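# Place three loose gears on furnace tray, small end up

## Task

Move each of the three loose gears onto an unoccupied spot on the furnace tray so that its smaller end faces upward, then open the grippers and release them.

## Robot and tools

Robot: two six-joint arms, left_arm and right_arm, each ending in a parallel two-finger gripper. Their bases sit in the scene frame at left_arm (+0.044, +0.300, 0) m with quat_wxyz (+0.997, 0, 0, +0.080) and right_arm (-0.028, -0.368, 0) m with quat_wxyz (+0.998, 0, 0, -0.061). Joint ranges in rad, base to hand: waist -2.880..2.880, shoulder 0.000..3.142, elbow 0.000..3.019, wrist pitch -1.693..1.571, wrist yaw -1.571..1.571, wrist roll -2.094..2.094. Elbows cannot lock fully straight.

Frame: one shared scene frame for both arms. Origin on the tabletop midway between the arms, +z up, +x pointing away over the table, left_arm on the +y side. The arm names do not correspond to image sides. On each gripper the fingers extend along its own +z axis and close along its y axis. end_effector_position is the spot between the finger pads, roughly 1 cm short of the fingertips.

Cameras: cam_head_left and cam_head_right, each 504x504 px, returned in that order.

A row is 16 plain numbers: left_arm x, y, z, qw, qx, qy, qz, opening, then right_arm the same eight. Both arms are always included even if one is idle. x, y, z are an absolute target position in metres in the scene frame; the quaternion is an absolute target orientation, w first. opening runs from -1 (closed) to +1 (fully open, 0.094 m). These are poses, not offsets. A call is rejected outright if any target lies more than 0.6 m from that arm's last reported position along any of its gripper axes. Each control step the command is also clipped to within 70 mm and 16 degrees of the measured hand pose; position wins over orientation if both cannot be met. To keep an arm still, resend its last reported position and the quaternion you have been using (not the drifted readback), plus the desired opening.

execute_actions: argument actions is a list with zero or one item. [] just returns the current state. An action {"rows": [...], "steps": n} holds 1 to 15 rows, each applied for one 1/30 s step; n is at most 15 (default 15) and the last row repeats to fill. A wait {"steps": n} (n up to 300) sends nothing and returns n steps after the previous result, your reply time included. Optional pictures (boolean) turns images on or off; they come by default. After an action ends each arm only continues to its last clipped pose, so far targets need further calls.

move: target is one 16-number row as above (absolute poses). speed is the path top speed in m/s, 0.002 to 0.5, default 0.25; rotation is capped at twice that in rad/s. Grippers follow straight-line paths that finish together, lasting 0.5 to 10 s; anything longer is cut off at 10 s. Openings are sent at the start. Paths do not avoid obstacles or the other arm, hands lag and may overshoot the speed, especially near full reach. Faster contact hits harder, and aiming deeper past a contact presses harder. The result adds a move: line with the ending (done, off_target, moving, held, fault), which limits acted (paced = the pose was clipped; held = a safety check blocked steps, after which the arm may jump faster), and each hand's distance from its target.

wait: seconds from 0 to 10; nothing new is commanded.
zoom_image: camera (cam_head_left or cam_head_right) and region [x0, y0, x1, y1] in pixels from the top-left, no larger than 504x504; gives a finer view of the latest image.
read_manual: optional section, only "licences"; no motion.
finished_scene: scene = number of the current scene.

Result lines: the state line gives each hand's end_effector_position and end_effector_quat_wxyz; printed positions can be off, more so at long reach, and motions often stop a centimetre or more low. grip_measured is the finger opening on the command scale; the final Joint positions number is the opening in metres. Readings may be biased by about 1 mm. Hand target shows what each arm is currently driving toward. HELD marks steps where your row was partly or fully not sent; pose unreachable names an arm whose command the clearance check altered. MOTOR HOT appears from 85 °C; at 100 °C an OVER-TEMPERATURE FAULT drops that arm until it cools. FAULT lines can cut moves or waits short.

Gripping: to hold something, command an opening about 0.03 below grip_measured for a firm hold, less for a lighter one. Pads exert roughly 50-62 N, less on thin parts, with a brief spike on first contact.

Cautions: the simulation keeps running while you think, so plan ahead. Holding loads heats motors, so do not linger while carrying. Something may occasionally tug a held part or nudge a loose object. Never knock or place anything off the table, avoid drops, slips, slams and strong pushes, and keep the two arms from striking or pressing on each other.

Each tool is called after ">>>" as a command line: name --argument value for each argument, lists and objects as JSON in quotes; but a table of rows of numbers goes row by row, as --pt "numbers of a row", without its own name.

## Session

I'll start by looking at the scene.

>>> execute_actions --actions '[]'

Scene clock: 0.00 s of 6000.00 s.
left_arm: end_effector_position=(+0.9064, +0.0272, +0.2217) grip_measured=+1.000 end_effector_quat_wxyz=(+0.255, +0.601, +0.565, +0.505) | right_arm: end_effector_position=(+0.3133, -0.3660, +0.3092) grip_measured=+1.000 end_effector_quat_wxyz=(+0.042, +0.762, -0.638, +0.102)
Joint positions: left_arm=[-0.583  2.326  2.215 -0.36  -0.652  1.619  0.094] | right_arm=[ 0.232  1.179  1.295 -1.605  0.205 -1.648  0.094]
Joint velocities: left_arm=[ 0.005 -0.005 -0.007 -0.007 -0.022  0.022  0.   ] | right_arm=[ 0.005  0.005 -0.002 -0.002 -0.066  0.007  0.   ]
Hand target (left_arm): +0.910, +0.026, +0.243; +0.270, +0.590, +0.565, +0.511
Hand target (right_arm): +0.318, -0.365, +0.320; +0.032, +0.761, -0.638, +0.111

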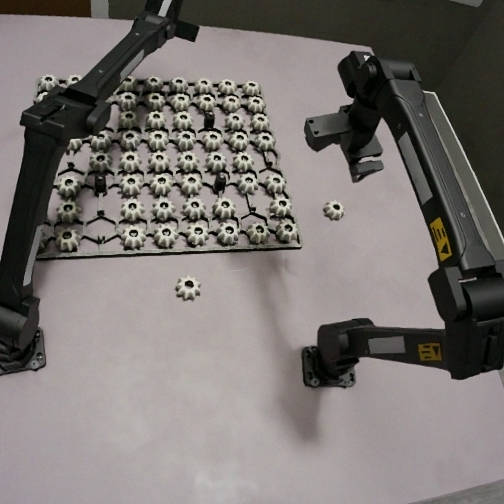

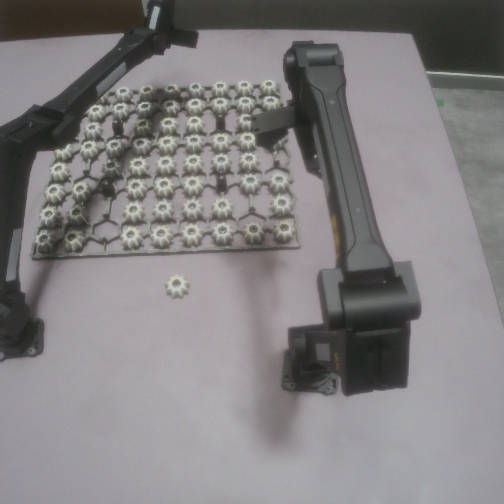

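>>> zoom_image --camera "cam_head_left" --region '[20, 60, 380, 320]'

>>> zoom_image --camera "cam_head_right" --region '[0, 60, 360, 320]'

Region (20, 60, 380, 320) of cam_head_left's 504x504 image, scaled by 1.400, with more detail than that image has.

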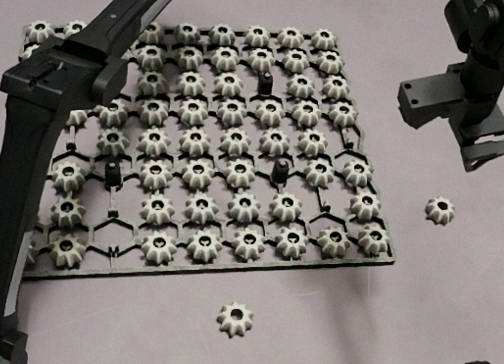

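Region (0, 60, 360, 320) of cam_head_right's 504x504 image, scaled by 1.400, with more detail than that image has.

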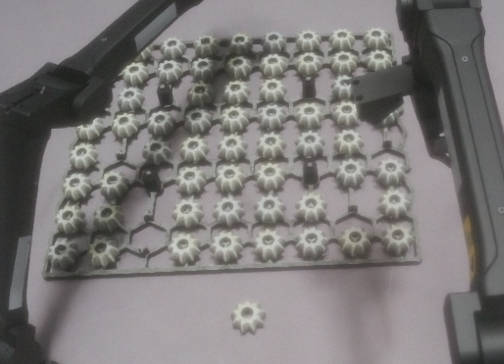

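>>> zoom_image --camera "cam_head_left" --region '[60, 160, 220, 310]'

>>> zoom_image --camera "cam_head_left" --region '[200, 130, 360, 270]'

Region (60, 160, 220, 310) of cam_head_left's 504x504 image, scaled by 3.150, with more detail than that image has; it fills the top 472 rows of this view, and the rest is white.

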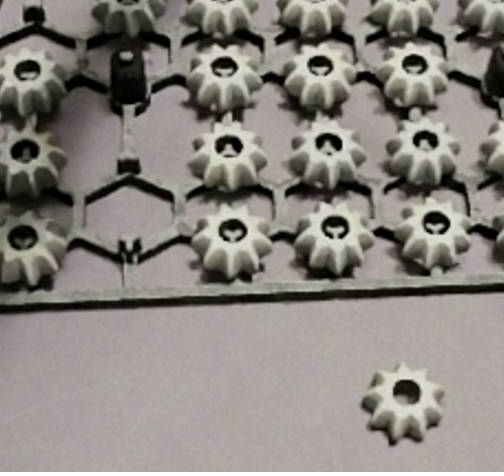

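Region (200, 130, 360, 270) of cam_head_left's 504x504 image, scaled by 3.150, with more detail than that image has; it fills the top 441 rows of this view, and the rest is white.

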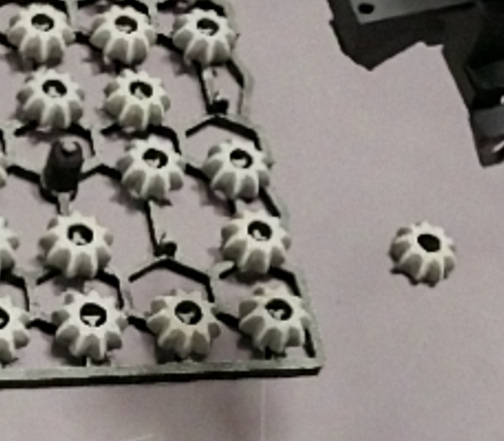

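>>> move --target '[0.22, 0.0, 0.16, 0, 0, 1, 0, 1, 0.38, -0.45, 0.14, 0, 0, 1, 0, 1]' --speed 0.35

Scene clock: 22.10 s of 6000.00 s.
left_arm: end_effector_position=(+0.2230, -0.0002, +0.1656) grip_measured=+1.000 end_effector_quat_wxyz=(-0.001, +0.009, +1.000, +0.008) | right_arm: end_effector_position=(+0.3799, -0.4449, +0.1489) grip_measured=+1.000 end_effector_quat_wxyz=(+0.004, -0.009, +1.000, -0.000)
Joint positions: left_arm=[-1.197  1.298  1.027 -1.315 -0.006 -1.018  0.094] | right_arm=[-0.064  1.467  1.149 -1.245 -0.001 -0.204  0.094]
Joint velocities: left_arm=[-0.005  0.005 -0.002  0.017 -0.051 -0.051  0.   ] | right_arm=[-0.005 -0.005 -0.002  0.002  0.066 -0.022  0.   ]
Hand target (left_arm): +0.221, +0.000, +0.164; +0.003, +0.002, +1.000, +0.004
Hand target (right_arm): +0.380, -0.448, +0.140; -0.001, -0.000, +1.000, +0.002
Off the commanded pose (left_arm): 0.006 m, 1 deg.
Off the commanded pose (right_arm): 0.010 m, 1 deg.
After step 90, 15.63 s passed at rest.
move: done

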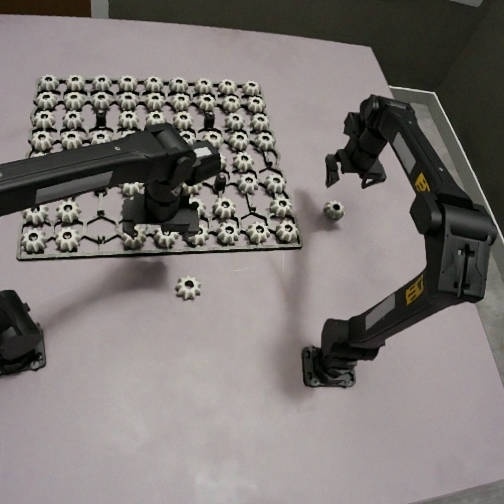

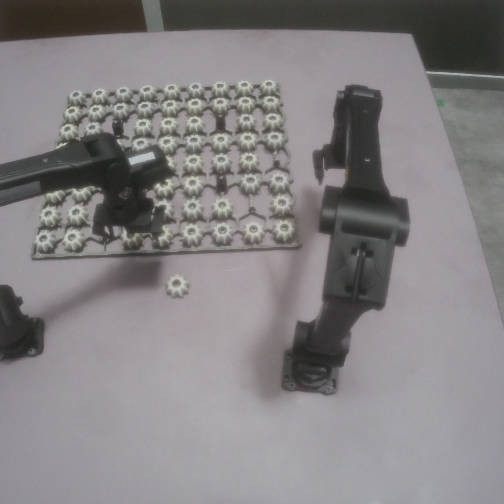

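>>> zoom_image --camera "cam_head_left" --region '[290, 90, 450, 240]'

>>> zoom_image --camera "cam_head_right" --region '[0, 60, 300, 320]'

Region (290, 90, 450, 240) of cam_head_left's 504x504 image, scaled by 3.150, with more detail than that image has; it fills the top 472 rows of this view, and the rest is white.

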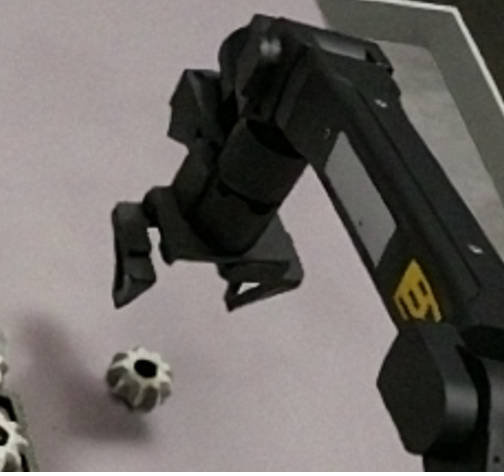

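Region (0, 60, 300, 320) of cam_head_right's 504x504 image, scaled by 1.680, with more detail than that image has; it fills the top 437 rows of this view, and the rest is white.

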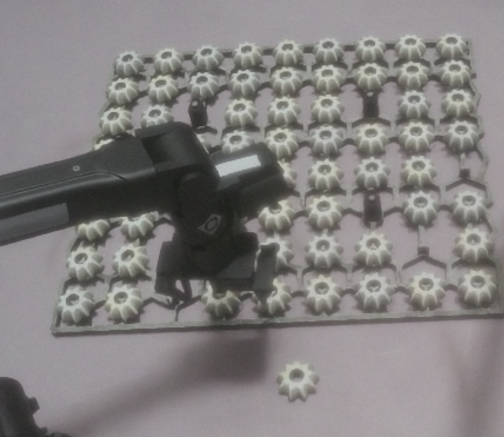

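>>> zoom_image --camera "cam_head_left" --region '[90, 170, 250, 320]'

>>> zoom_image --camera "cam_head_right" --region '[60, 170, 220, 320]'

Region (90, 170, 250, 320) of cam_head_left's 504x504 image, scaled by 3.150, with more detail than that image has; it fills the top 472 rows of this view, and the rest is white.

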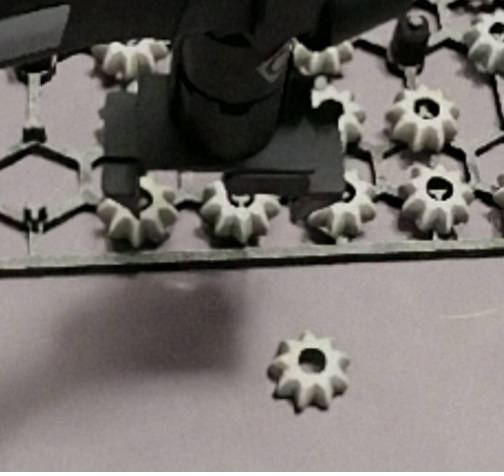

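Region (60, 170, 220, 320) of cam_head_right's 504x504 image, scaled by 3.150, with more detail than that image has; it fills the top 472 rows of this view, and the rest is white.

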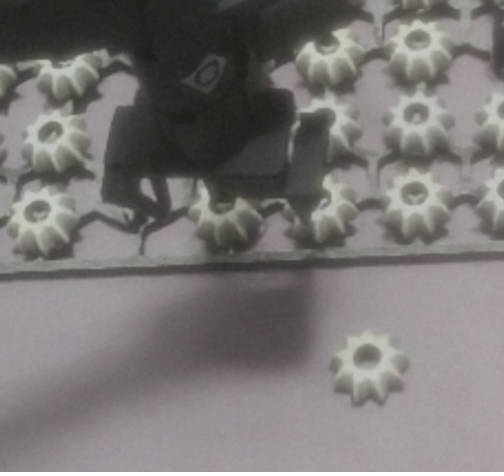

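>>> zoom_image --camera "cam_head_left" --region '[270, 300, 390, 420]'

>>> zoom_image --camera "cam_head_left" --region '[0, 280, 120, 400]'

Region (270, 300, 390, 420) of cam_head_left's 504x504 image, scaled by 4.200, with more detail than that image has.

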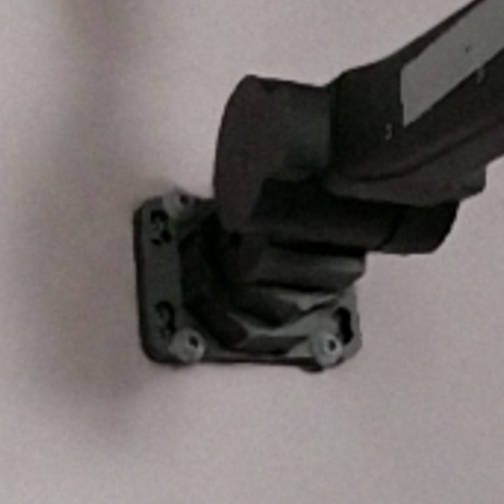

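Region (0, 280, 120, 400) of cam_head_left's 504x504 image, scaled by 4.200, with more detail than that image has.

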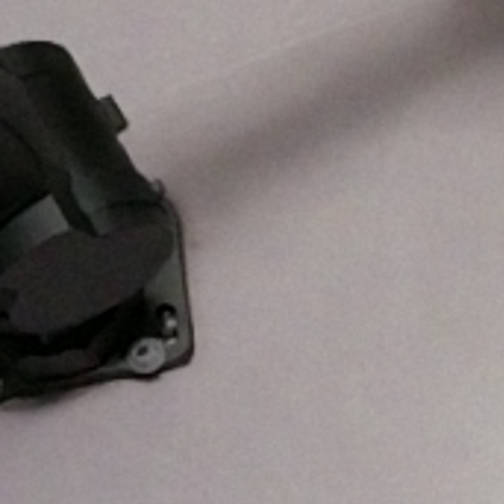

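>>> move --target '[0.185, -0.07, 0.075, 0, 0, 1, 0, 1, 0.39, -0.445, 0.075, 0, 0, 1, 0, 1]' --speed 0.2

Scene clock: 46.63 s of 6000.00 s.
left_arm: end_effector_position=(+0.1863, -0.0694, +0.0794) grip_measured=+1.000 end_effector_quat_wxyz=(+0.001, +0.007, +1.000, -0.001) | right_arm: end_effector_position=(+0.3881, -0.4464, +0.0808) grip_measured=+1.000 end_effector_quat_wxyz=(+0.001, -0.001, +1.000, +0.000)
Joint positions: left_arm=[-1.365  1.5    0.986 -1.054 -0.002 -1.19   0.094] | right_arm=[-0.064  1.565  1.065 -1.069 -0.001 -0.189  0.094]
Joint velocities: left_arm=[-0.005 -0.005  0.017 -0.017 -0.051 -0.051  0.   ] | right_arm=[-0.005 -0.015 -0.012  0.002  0.037 -0.037  0.   ]
Hand target (left_arm): +0.184, -0.069, +0.075; +0.000, +0.000, +1.000, -0.001
Hand target (right_arm): +0.389, -0.445, +0.075; -0.000, +0.000, +1.000, -0.000
Off the commanded pose (left_arm): 0.005 m, 1 deg.
Off the commanded pose (right_arm): 0.006 m, 0 deg.
After step 90, 20.47 s passed at rest.
move: done

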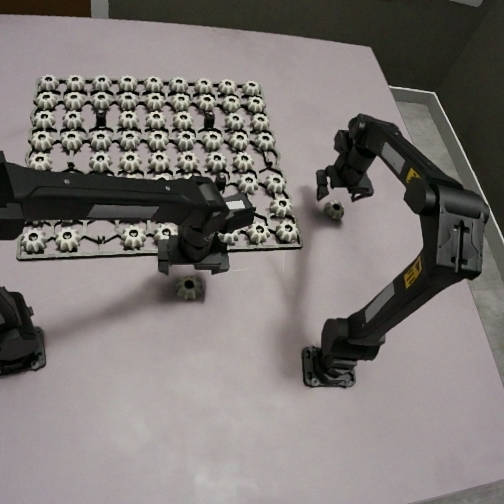

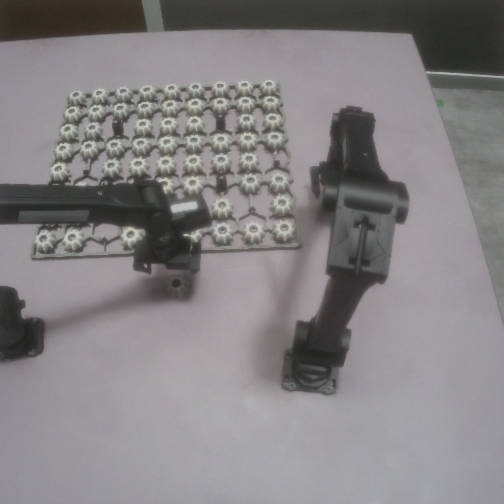

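>>> zoom_image --camera "cam_head_left" --region '[140, 220, 250, 320]'

>>> zoom_image --camera "cam_head_right" --region '[115, 220, 225, 320]'

>>> zoom_image --camera "cam_head_left" --region '[290, 140, 400, 240]'

Region (140, 220, 250, 320) of cam_head_left's 504x504 image, scaled by 4.582, with more detail than that image has; it fills the top 458 rows of this view, and the rest is white.

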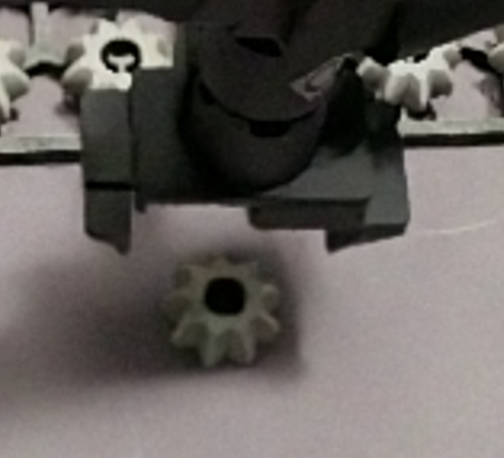

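Region (115, 220, 225, 320) of cam_head_right's 504x504 image, scaled by 4.582, with more detail than that image has; it fills the top 458 rows of this view, and the rest is white.

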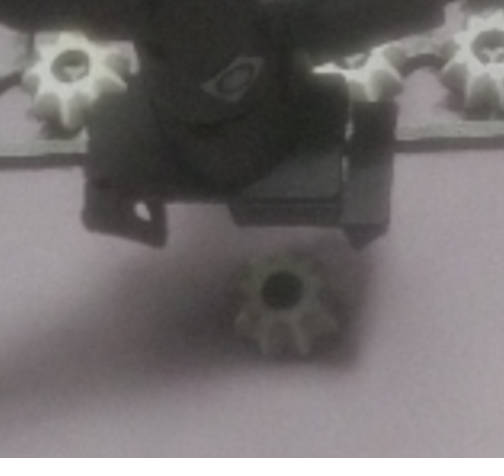

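Region (290, 140, 400, 240) of cam_head_left's 504x504 image, scaled by 4.582, with more detail than that image has; it fills the top 458 rows of this view, and the rest is white.

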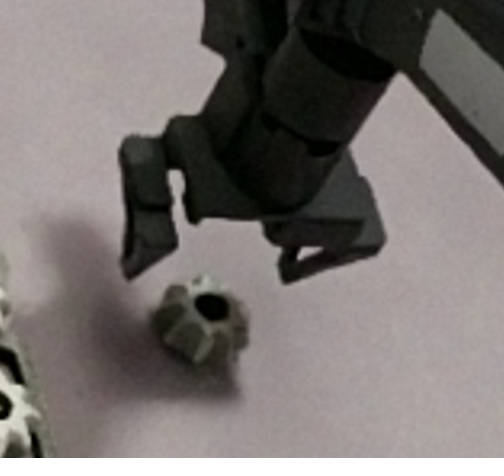

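>>> move --target '[0.187, -0.07, 0.035, 0, 0, 1, 0, 1, 0.405, -0.472, 0.045, 0, 0, 1, 0, 1]' --speed 0.1

>>> zoom_image --camera "cam_head_left" --region '[140, 220, 250, 320]'

>>> zoom_image --camera "cam_head_right" --region '[115, 220, 225, 320]'

>>> zoom_image --camera "cam_head_left" --region '[290, 140, 400, 240]'

Scene clock: 57.53 s of 6000.00 s.
left_arm: end_effector_position=(+0.1869, -0.0710, +0.0416) grip_measured=+1.000 end_effector_quat_wxyz=(+0.002, +0.005, +1.000, -0.002) | right_arm: end_effector_position=(+0.3948, -0.4660, +0.0434) grip_measured=+1.000 end_effector_quat_wxyz=(-0.010, +0.001, +1.000, +0.003)
Joint positions: left_arm=[-1.365  1.56   0.939 -0.944 -0.002 -1.193  0.094] | right_arm=[-0.105  1.656  1.065 -1.001 -0.001 -0.226  0.094]
Joint velocities: left_arm=[-0.024 -0.015 -0.002  0.002  0.022  0.007  0.   ] | right_arm=[ 0.005 -0.015  0.002  0.002  0.051  0.066  0.   ]
Hand target (left_arm): +0.187, -0.069, +0.035; -0.000, +0.000, +1.000, +0.000
Hand target (right_arm): +0.405, -0.472, +0.045; +0.000, +0.000, +1.000, +0.000
Off the commanded pose (left_arm): 0.007 m, 1 deg.
Off the commanded pose (right_arm): 0.012 m, 1 deg.
After step 90, 7.03 s passed at rest.
move: off_target (right_arm)

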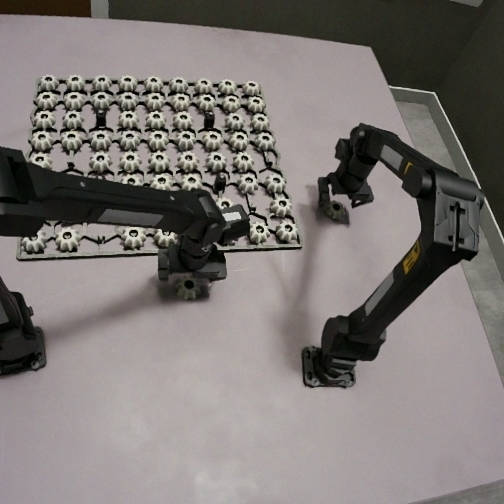

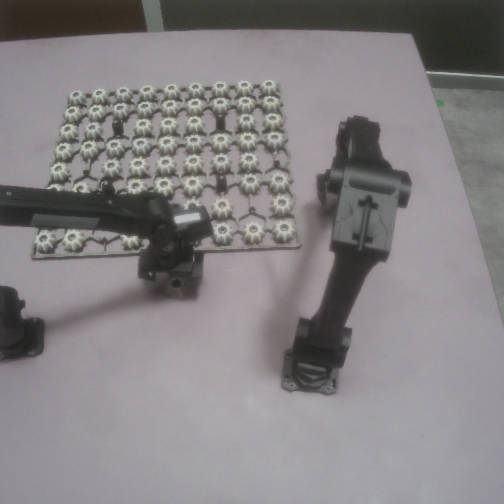

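Region (140, 220, 250, 320) of cam_head_left's 504x504 image, scaled by 4.582, with more detail than that image has; it fills the top 458 rows of this view, and the rest is white.

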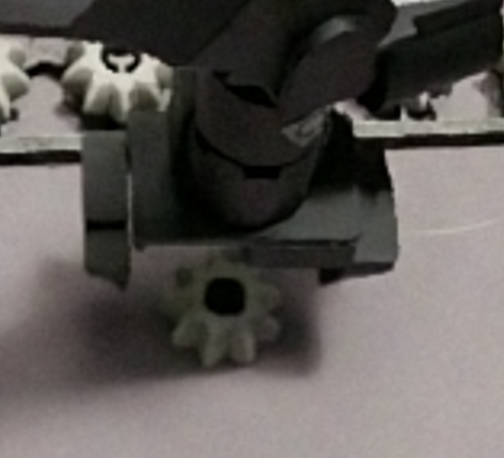

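Region (115, 220, 225, 320) of cam_head_right's 504x504 image, scaled by 4.582, with more detail than that image has; it fills the top 458 rows of this view, and the rest is white.

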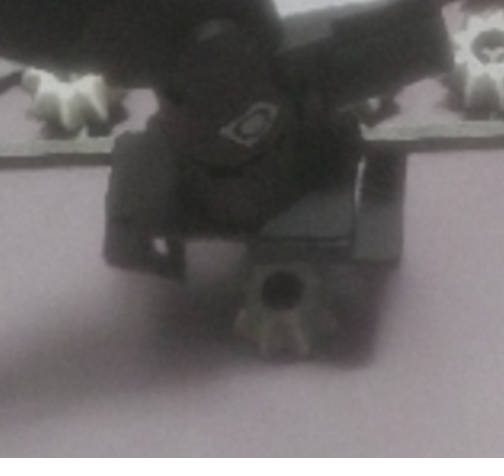

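Region (290, 140, 400, 240) of cam_head_left's 504x504 image, scaled by 4.582, with more detail than that image has; it fills the top 458 rows of this view, and the rest is white.

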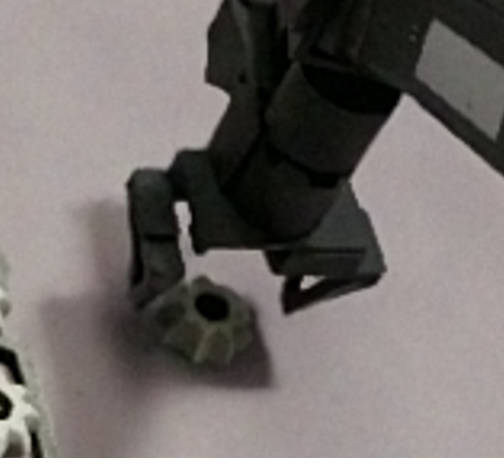

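>>> move --target '[0.181, -0.069, 0.010, 0, 0, 1, 0, 1, 0.414, -0.479, 0.018, 0, 0, 1, 0, 1]' --speed 0.06

>>> zoom_image --camera "cam_head_left" --region '[140, 220, 250, 320]'

>>> zoom_image --camera "cam_head_left" --region '[290, 140, 400, 240]'

Scene clock: 64.63 s of 6000.00 s.
left_arm: end_effector_position=(+0.1864, -0.0698, +0.0185) grip_measured=+1.000 end_effector_quat_wxyz=(+0.003, +0.002, +1.000, -0.005) | right_arm: end_effector_position=(+0.4031, -0.4709, +0.0181) grip_measured=+1.000 end_effector_quat_wxyz=(-0.009, -0.001, +1.000, +0.003)
Joint positions: left_arm=[-1.365  1.595  0.906 -0.87  -0.002 -1.199  0.094] | right_arm=[-0.112  1.716  1.065 -0.939 -0.001 -0.237  0.094]
Joint velocities: left_arm=[-0.015  0.005 -0.002  0.002 -0.007  0.007  0.   ] | right_arm=[-0.015 -0.015 -0.007 -0.007 -0.007 -0.037  0.   ]
Hand target (left_arm): +0.181, -0.068, +0.010; +0.000, +0.000, +1.000, +0.000
Hand target (right_arm): +0.414, -0.479, +0.018; -0.000, +0.000, +1.000, +0.000
Off the commanded pose (left_arm): 0.010 m, 1 deg.
Off the commanded pose (right_arm): 0.014 m, 1 deg.
After step 90, 3.20 s passed at rest.
move: off_target (right_arm)

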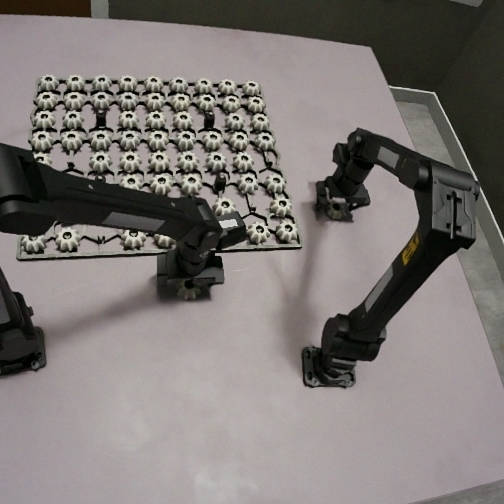

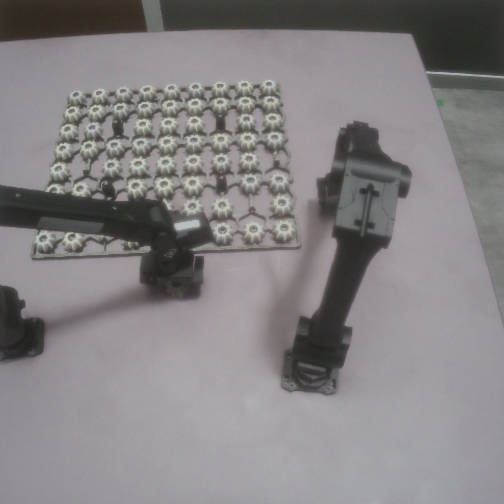

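Region (140, 220, 250, 320) of cam_head_left's 504x504 image, scaled by 4.582, with more detail than that image has; it fills the top 458 rows of this view, and the rest is white.

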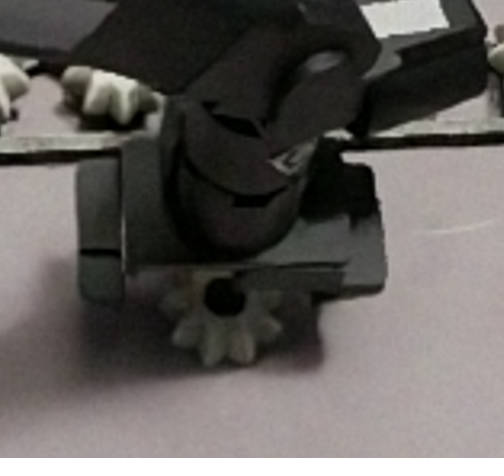

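Region (290, 140, 400, 240) of cam_head_left's 504x504 image, scaled by 4.582, with more detail than that image has; it fills the top 458 rows of this view, and the rest is white.

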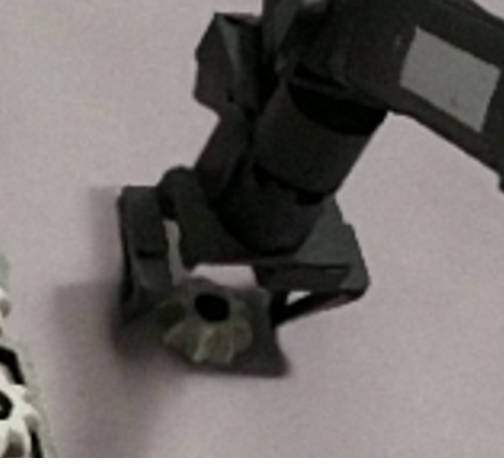

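>>> move --target '[0.171, -0.070, 0.005, 0, 0, 1, 0, 1, 0.392, -0.481, 0.008, 0, 0, 1, 0, 1]' --speed 0.04

>>> zoom_image --camera "cam_head_left" --region '[140, 220, 250, 320]'

>>> zoom_image --camera "cam_head_left" --region '[290, 140, 400, 240]'

Scene clock: 77.30 s of 6000.00 s.
left_arm: end_effector_position=(+0.1760, -0.0725, +0.0155) grip_measured=+1.000 end_effector_quat_wxyz=(+0.004, +0.004, +1.000, -0.008) | right_arm: end_effector_position=(+0.3959, -0.4755, +0.0088) grip_measured=+1.000 end_effector_quat_wxyz=(-0.005, -0.003, +1.000, +0.002)
Joint positions: left_arm=[-1.392  1.595  0.895 -0.854 -0.002 -1.223  0.094] | right_arm=[-0.126  1.714  1.032 -0.898 -0.002 -0.254  0.094]
Joint velocities: left_arm=[-0.005 -0.005 -0.007  0.002 -0.051 -0.037  0.   ] | right_arm=[-0.005 -0.005 -0.002  0.007  0.095  0.022  0.   ]
Hand target (left_arm): +0.171, -0.070, +0.005; +0.000, +0.000, +1.000, -0.000
Hand target (right_arm): +0.392, -0.481, +0.008; +0.000, -0.000, +1.000, +0.000
Off the commanded pose (left_arm): 0.012 m, 1 deg.
Off the commanded pose (right_arm): 0.007 m, 1 deg.
After step 90, 8.87 s passed at rest.
move: off_target (left_arm)

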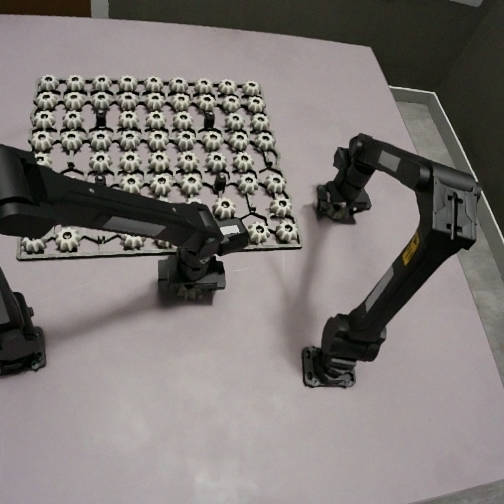

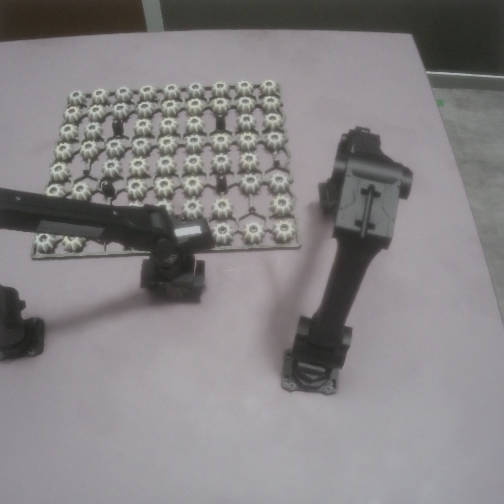

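Region (140, 220, 250, 320) of cam_head_left's 504x504 image, scaled by 4.582, with more detail than that image has; it fills the top 458 rows of this view, and the rest is white.

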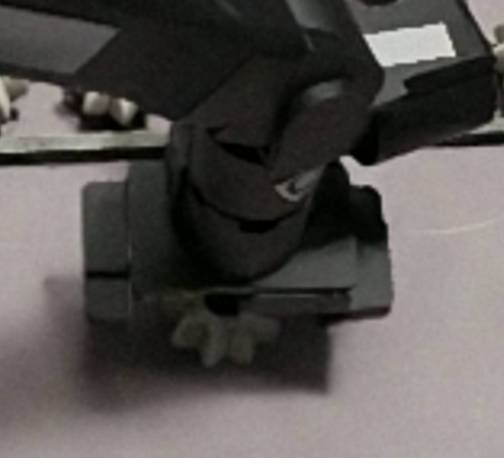

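Region (290, 140, 400, 240) of cam_head_left's 504x504 image, scaled by 4.582, with more detail than that image has; it fills the top 458 rows of this view, and the rest is white.

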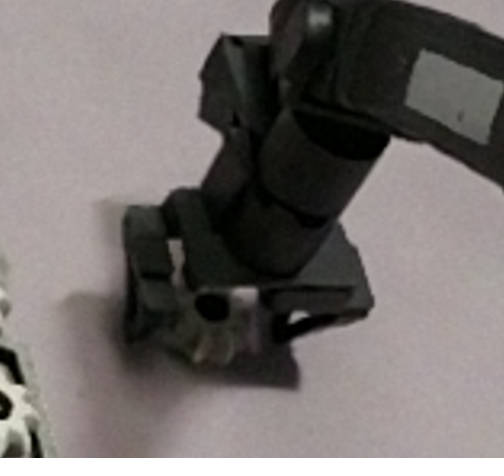

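>>> move --target '[0.173, -0.070, -0.001, 0, 0, 1, 0, 0.45, 0.3959, -0.4755, 0.0088, -0.005, -0.003, 1, 0.002, 0.05]' --speed 0.03

>>> zoom_image --camera "cam_head_left" --region '[140, 220, 250, 320]'

>>> zoom_image --camera "cam_head_left" --region '[290, 140, 400, 240]'

Scene clock: 82.60 s of 6000.00 s.
left_arm: end_effector_position=(+0.1768, -0.0746, +0.0098) grip_measured=+0.453 end_effector_quat_wxyz=(+0.004, +0.003, +1.000, -0.008) | right_arm: end_effector_position=(+0.3958, -0.4759, +0.0088) grip_measured=+0.190 end_effector_quat_wxyz=(-0.005, -0.003, +1.000, +0.001)
Joint positions: left_arm=[-1.392  1.611  0.895 -0.837 -0.002 -1.225  0.068] | right_arm=[-0.126  1.714  1.032 -0.898 -0.    -0.255  0.056]
Joint velocities: left_arm=[-0.015 -0.005  0.007  0.007 -0.007 -0.037 -0.   ] | right_arm=[-0.015  0.005 -0.012 -0.002 -0.022 -0.022  0.   ]
Hand target (left_arm): +0.173, -0.070, -0.001; +0.000, +0.000, +1.000, +0.000
Hand target (right_arm): +0.396, -0.476, +0.009; -0.005, -0.003, +1.000, +0.002
Off the commanded pose (left_arm): 0.012 m, 1 deg.
Off the commanded pose (right_arm): 0.000 m, 0 deg.
After step 90, 1.43 s passed at rest.
move: off_target (left_arm)

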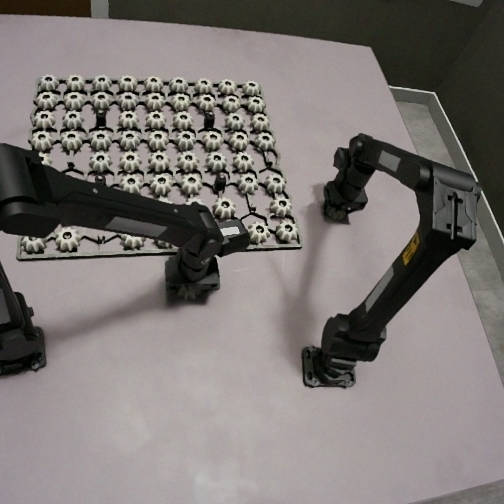

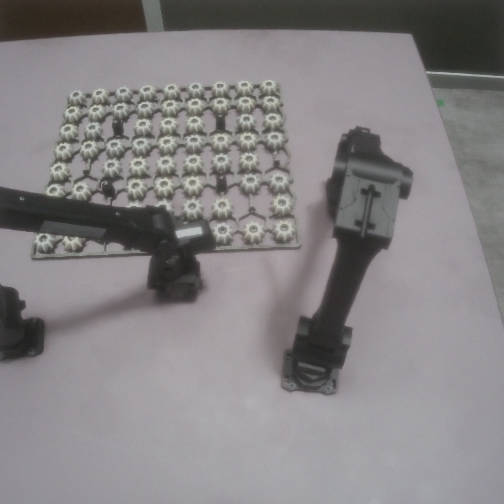

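Region (140, 220, 250, 320) of cam_head_left's 504x504 image, scaled by 4.582, with more detail than that image has; it fills the top 458 rows of this view, and the rest is white.

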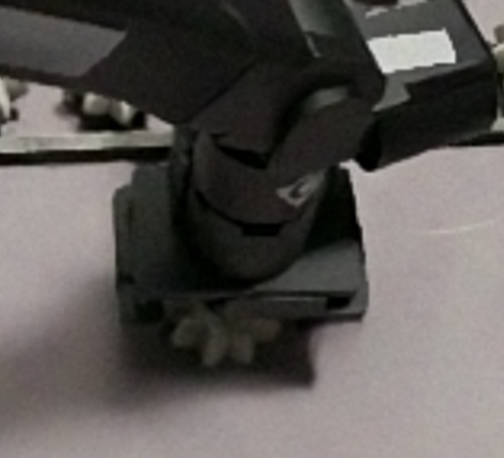

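Region (290, 140, 400, 240) of cam_head_left's 504x504 image, scaled by 4.582, with more detail than that image has; it fills the top 458 rows of this view, and the rest is white.

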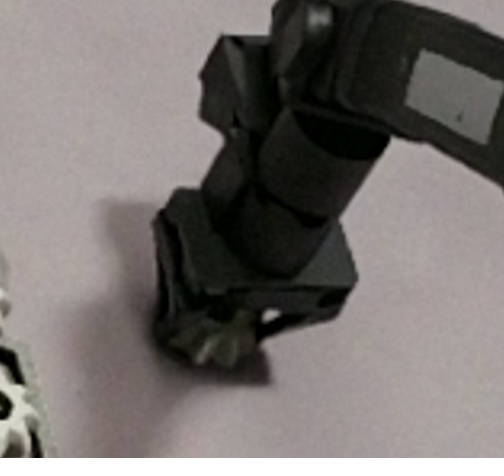

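>>> move --target '[0.1768, -0.0746, 0.0098, 0.004, 0.003, 1, -0.008, 0.10, 0.3959, -0.4755, 0.0088, -0.005, -0.003, 1, 0.002, 0.14]' --speed 0.03

Scene clock: 85.63 s of 6000.00 s.
left_arm: end_effector_position=(+0.1768, -0.0746, +0.0098) grip_measured=+0.198 end_effector_quat_wxyz=(+0.004, +0.003, +1.000, -0.008) | right_arm: end_effector_position=(+0.3958, -0.4759, +0.0088) grip_measured=+0.190 end_effector_quat_wxyz=(-0.005, -0.003, +1.000, +0.001)
Joint positions: left_arm=[-1.392  1.611  0.895 -0.837 -0.002 -1.225  0.056] | right_arm=[-0.126  1.714  1.032 -0.898 -0.    -0.255  0.056]
Joint velocities: left_arm=[-0.005 -0.005 -0.002 -0.017 -0.007  0.007 -0.001] | right_arm=[ 0.005 -0.005  0.007  0.002 -0.022 -0.022 -0.001]
Hand target (left_arm): +0.177, -0.075, +0.010; +0.004, +0.003, +1.000, -0.008
Hand target (right_arm): +0.396, -0.475, +0.009; -0.005, -0.003, +1.000, +0.002
Off the commanded pose (left_arm): 0.000 m, 0 deg.
Off the commanded pose (right_arm): 0.000 m, 0 deg.
move: done

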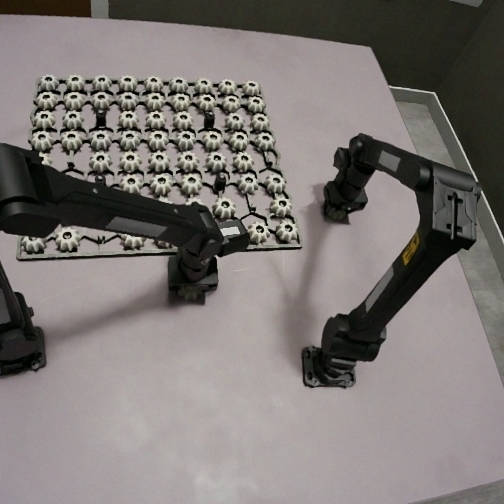

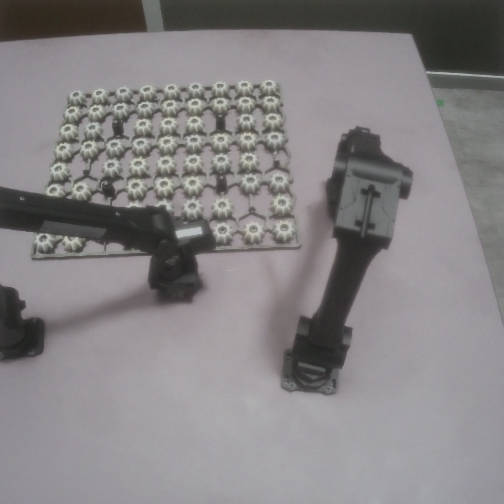

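>>> move --target '[0.185, -0.06, 0.085, 0, 0, 1, 0, 0.14, 0.396, -0.46, 0.085, 0, 0, 1, 0, 0.14]' --speed 0.15

>>> move --target '[0.31, 0.126, 0.075, 0, 0, 1, 0, 0.14, 0.40, -0.252, 0.075, 0, 0, 1, 0, 0.14]' --speed 0.25

Scene clock: 116.60 s of 6000.00 s.
left_arm: end_effector_position=(+0.1713, -0.0333, +0.0562) grip_measured=+0.198 end_effector_quat_wxyz=(-0.012, -0.003, +0.999, +0.036) | right_arm: end_effector_position=(+0.3699, -0.4579, +0.0573) grip_measured=+0.190 end_effector_quat_wxyz=(-0.034, +0.000, +0.999, +0.008)
Joint positions: left_arm=[-1.368  1.488  0.899 -1.058 -0.002 -1.213  0.056] | right_arm=[-0.099  1.603  1.039 -1.076 -0.    -0.222  0.056]
Joint velocities: left_arm=[-0.005 -0.005 -0.002 -0.012 -0.125 -0.007 -0.001] | right_arm=[-0.015 -0.015 -0.002  0.012 -0.066 -0.022 -0.001]
Hand target (left_arm): +0.185, -0.059, +0.085; +0.001, +0.000, +1.000, +0.000
Hand target (right_arm): +0.395, -0.460, +0.085; +0.000, -0.000, +1.000, +0.000
Off the commanded pose (left_arm): 0.042 m, 4 deg.
Off the commanded pose (right_arm): 0.038 m, 4 deg.
After step 90, 27.00 s passed at rest.
move: off_target (left_arm, right_arm)

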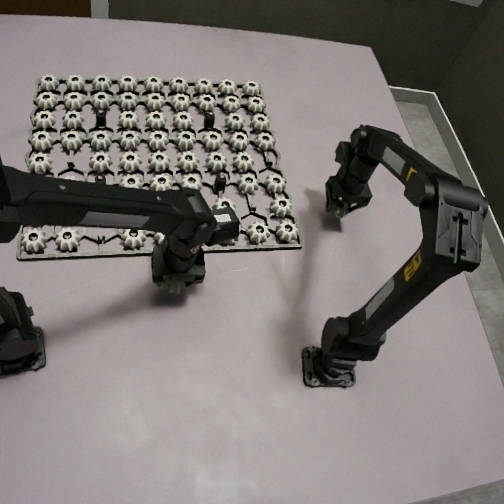

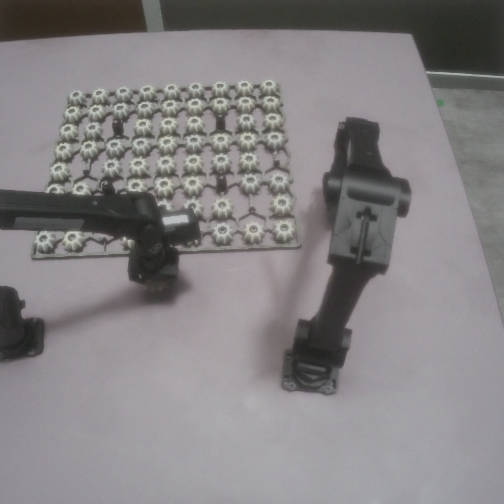

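Scene clock: 118.10 s of 6000.00 s.
left_arm: end_effector_position=(+0.3079, +0.1306, +0.0668) grip_measured=+0.198 end_effector_quat_wxyz=(-0.017, -0.012, +1.000, +0.014) | right_arm: end_effector_position=(+0.3672, -0.2564, +0.0583) grip_measured=+0.190 end_effector_quat_wxyz=(-0.029, -0.010, +0.999, -0.011)
Joint positions: left_arm=[-0.734  1.336  0.779 -1.056 -0.004 -0.596  0.056] | right_arm=[ 0.401  1.603  1.042 -1.072  0.005  0.259  0.056]
Joint velocities: left_arm=[-0.015  0.005 -0.017  0.012  0.007  0.007 -0.   ] | right_arm=[-0.005 -0.005 -0.002 -0.012 -0.007  0.007 -0.001]
Hand target (left_arm): +0.311, +0.127, +0.075; -0.003, -0.001, +1.000, +0.003
Hand target (right_arm): +0.395, -0.253, +0.075; -0.000, -0.000, +1.000, -0.004
Off the commanded pose (left_arm): 0.010 m, 3 deg.
Off the commanded pose (right_arm): 0.037 m, 4 deg.
move: off_target (left_arm, right_arm)

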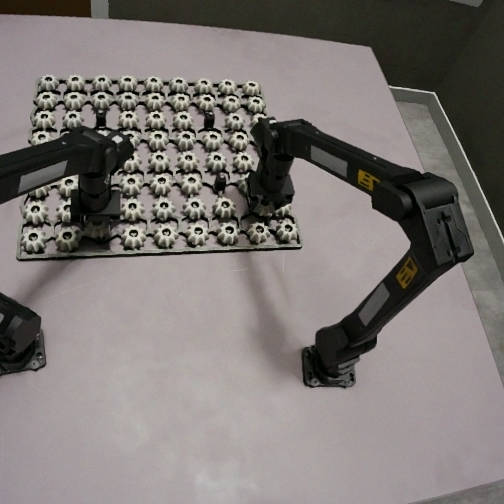

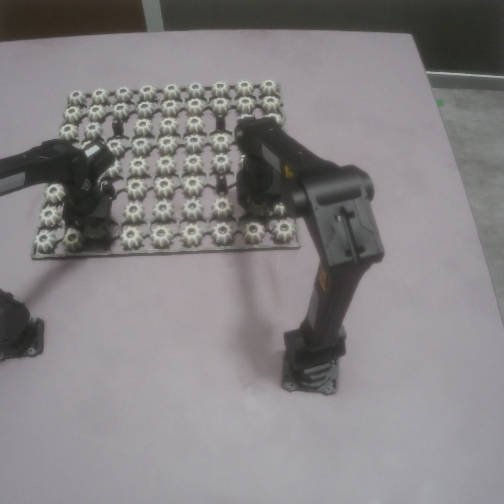

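>>> zoom_image --camera "cam_head_left" --region '[0, 60, 200, 270]'

>>> zoom_image --camera "cam_head_left" --region '[130, 60, 330, 270]'

>>> zoom_image --camera "cam_head_right" --region '[0, 30, 200, 380]'

Region (0, 60, 200, 270) of cam_head_left's 504x504 image, scaled by 2.400, with more detail than that image has; it fills the left 480 columns of this view, and the rest is white.

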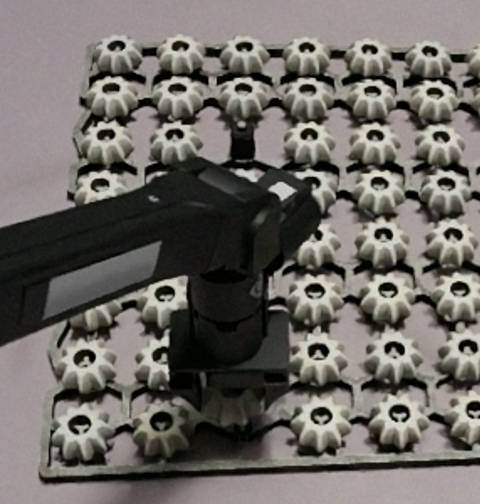

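Region (130, 60, 330, 270) of cam_head_left's 504x504 image, scaled by 2.400, with more detail than that image has; it fills the left 480 columns of this view, and the rest is white.

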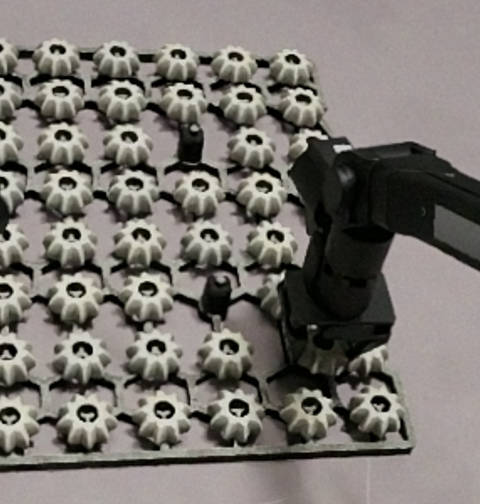

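Region (0, 30, 200, 380) of cam_head_right's 504x504 image, scaled by 1.440, with more detail than that image has; it fills the left 288 columns of this view, and the rest is white.

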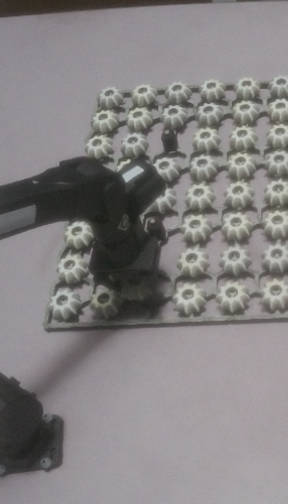

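>>> zoom_image --camera "cam_head_left" --region '[45, 180, 155, 270]'

>>> zoom_image --camera "cam_head_right" --region '[45, 180, 155, 270]'

Region (45, 180, 155, 270) of cam_head_left's 504x504 image, scaled by 4.582, with more detail than that image has; it fills the top 412 rows of this view, and the rest is white.

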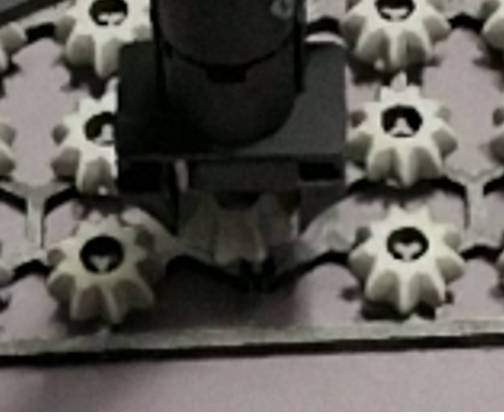

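Region (45, 180, 155, 270) of cam_head_right's 504x504 image, scaled by 4.582, with more detail than that image has; it fills the top 412 rows of this view, and the rest is white.

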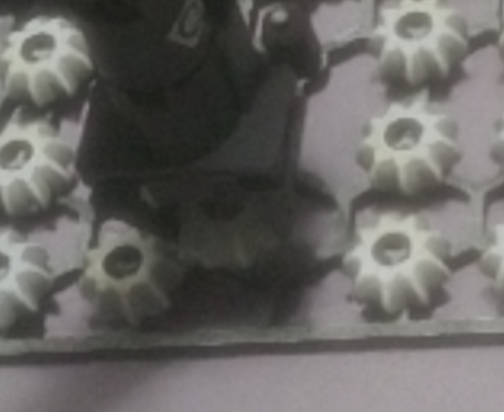

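>>> move --target '[0.297, 0.120, 0.046, 0, 0, 1, 0, 0.14, 0.425, -0.245, 0.15, 0, 0, 1, 0, 0.14]' --speed 0.12

>>> zoom_image --camera "cam_head_left" --region '[45, 180, 155, 270]'

>>> zoom_image --camera "cam_head_right" --region '[45, 180, 155, 270]'

Scene clock: 142.30 s of 6000.00 s.
left_arm: end_effector_position=(+0.2974, +0.1242, +0.0469) grip_measured=+0.198 end_effector_quat_wxyz=(-0.004, +0.002, +1.000, +0.004) | right_arm: end_effector_position=(+0.4034, -0.2455, +0.1280) grip_measured=+0.190 end_effector_quat_wxyz=(-0.023, -0.009, +1.000, -0.007)
Joint positions: left_arm=[-0.768  1.336  0.716 -0.961 -0.002 -0.603  0.056] | right_arm=[ 0.401  1.603  1.247 -1.263  0.002  0.261  0.056]
Joint velocities: left_arm=[-0.005 -0.005  0.002  0.007 -0.095  0.037  0.001] | right_arm=[-0.005 -0.005  0.012 -0.002 -0.022 -0.007  0.   ]
Hand target (left_arm): +0.297, +0.120, +0.046; +0.000, -0.000, +1.000, -0.000
Hand target (right_arm): +0.424, -0.244, +0.150; +0.000, -0.000, +1.000, +0.001
Off the commanded pose (left_arm): 0.004 m, 1 deg.
Off the commanded pose (right_arm): 0.031 m, 3 deg.
After step 90, 19.90 s passed at rest.
move: off_target (right_arm)

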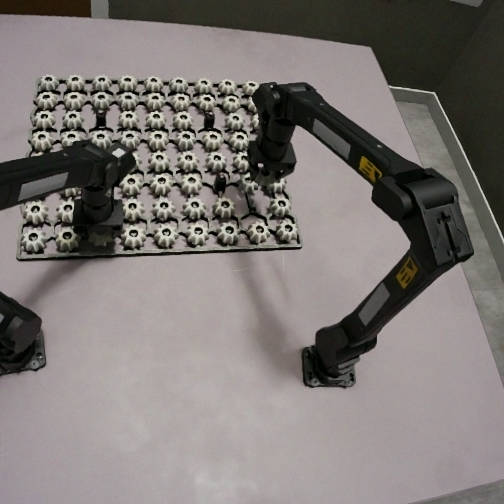

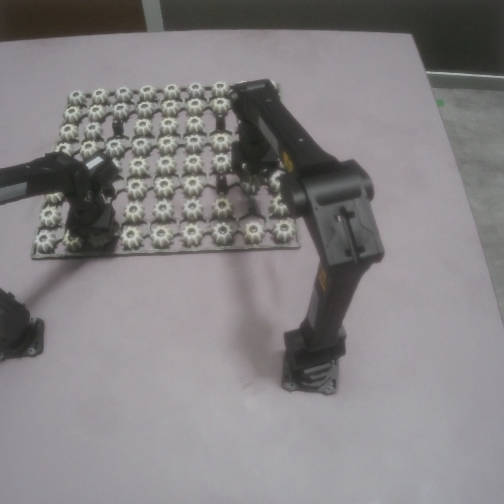

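Region (45, 180, 155, 270) of cam_head_left's 504x504 image, scaled by 4.582, with more detail than that image has; it fills the top 412 rows of this view, and the rest is white.

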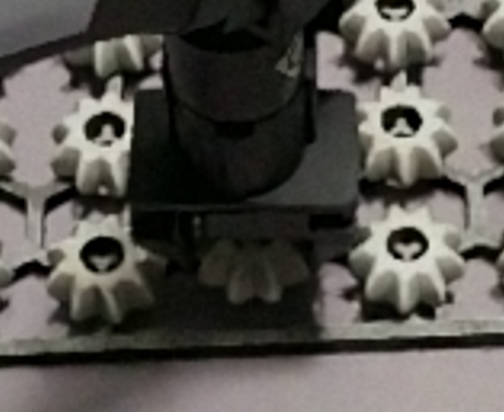

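Region (45, 180, 155, 270) of cam_head_right's 504x504 image, scaled by 4.582, with more detail than that image has; it fills the top 412 rows of this view, and the rest is white.

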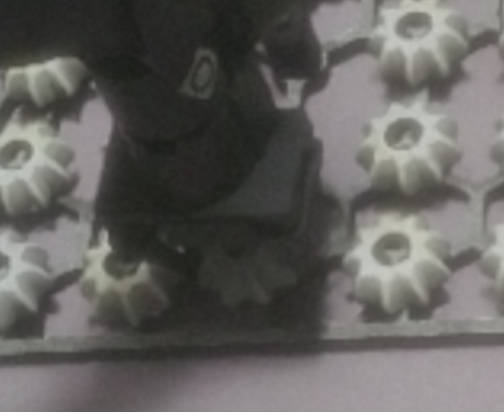

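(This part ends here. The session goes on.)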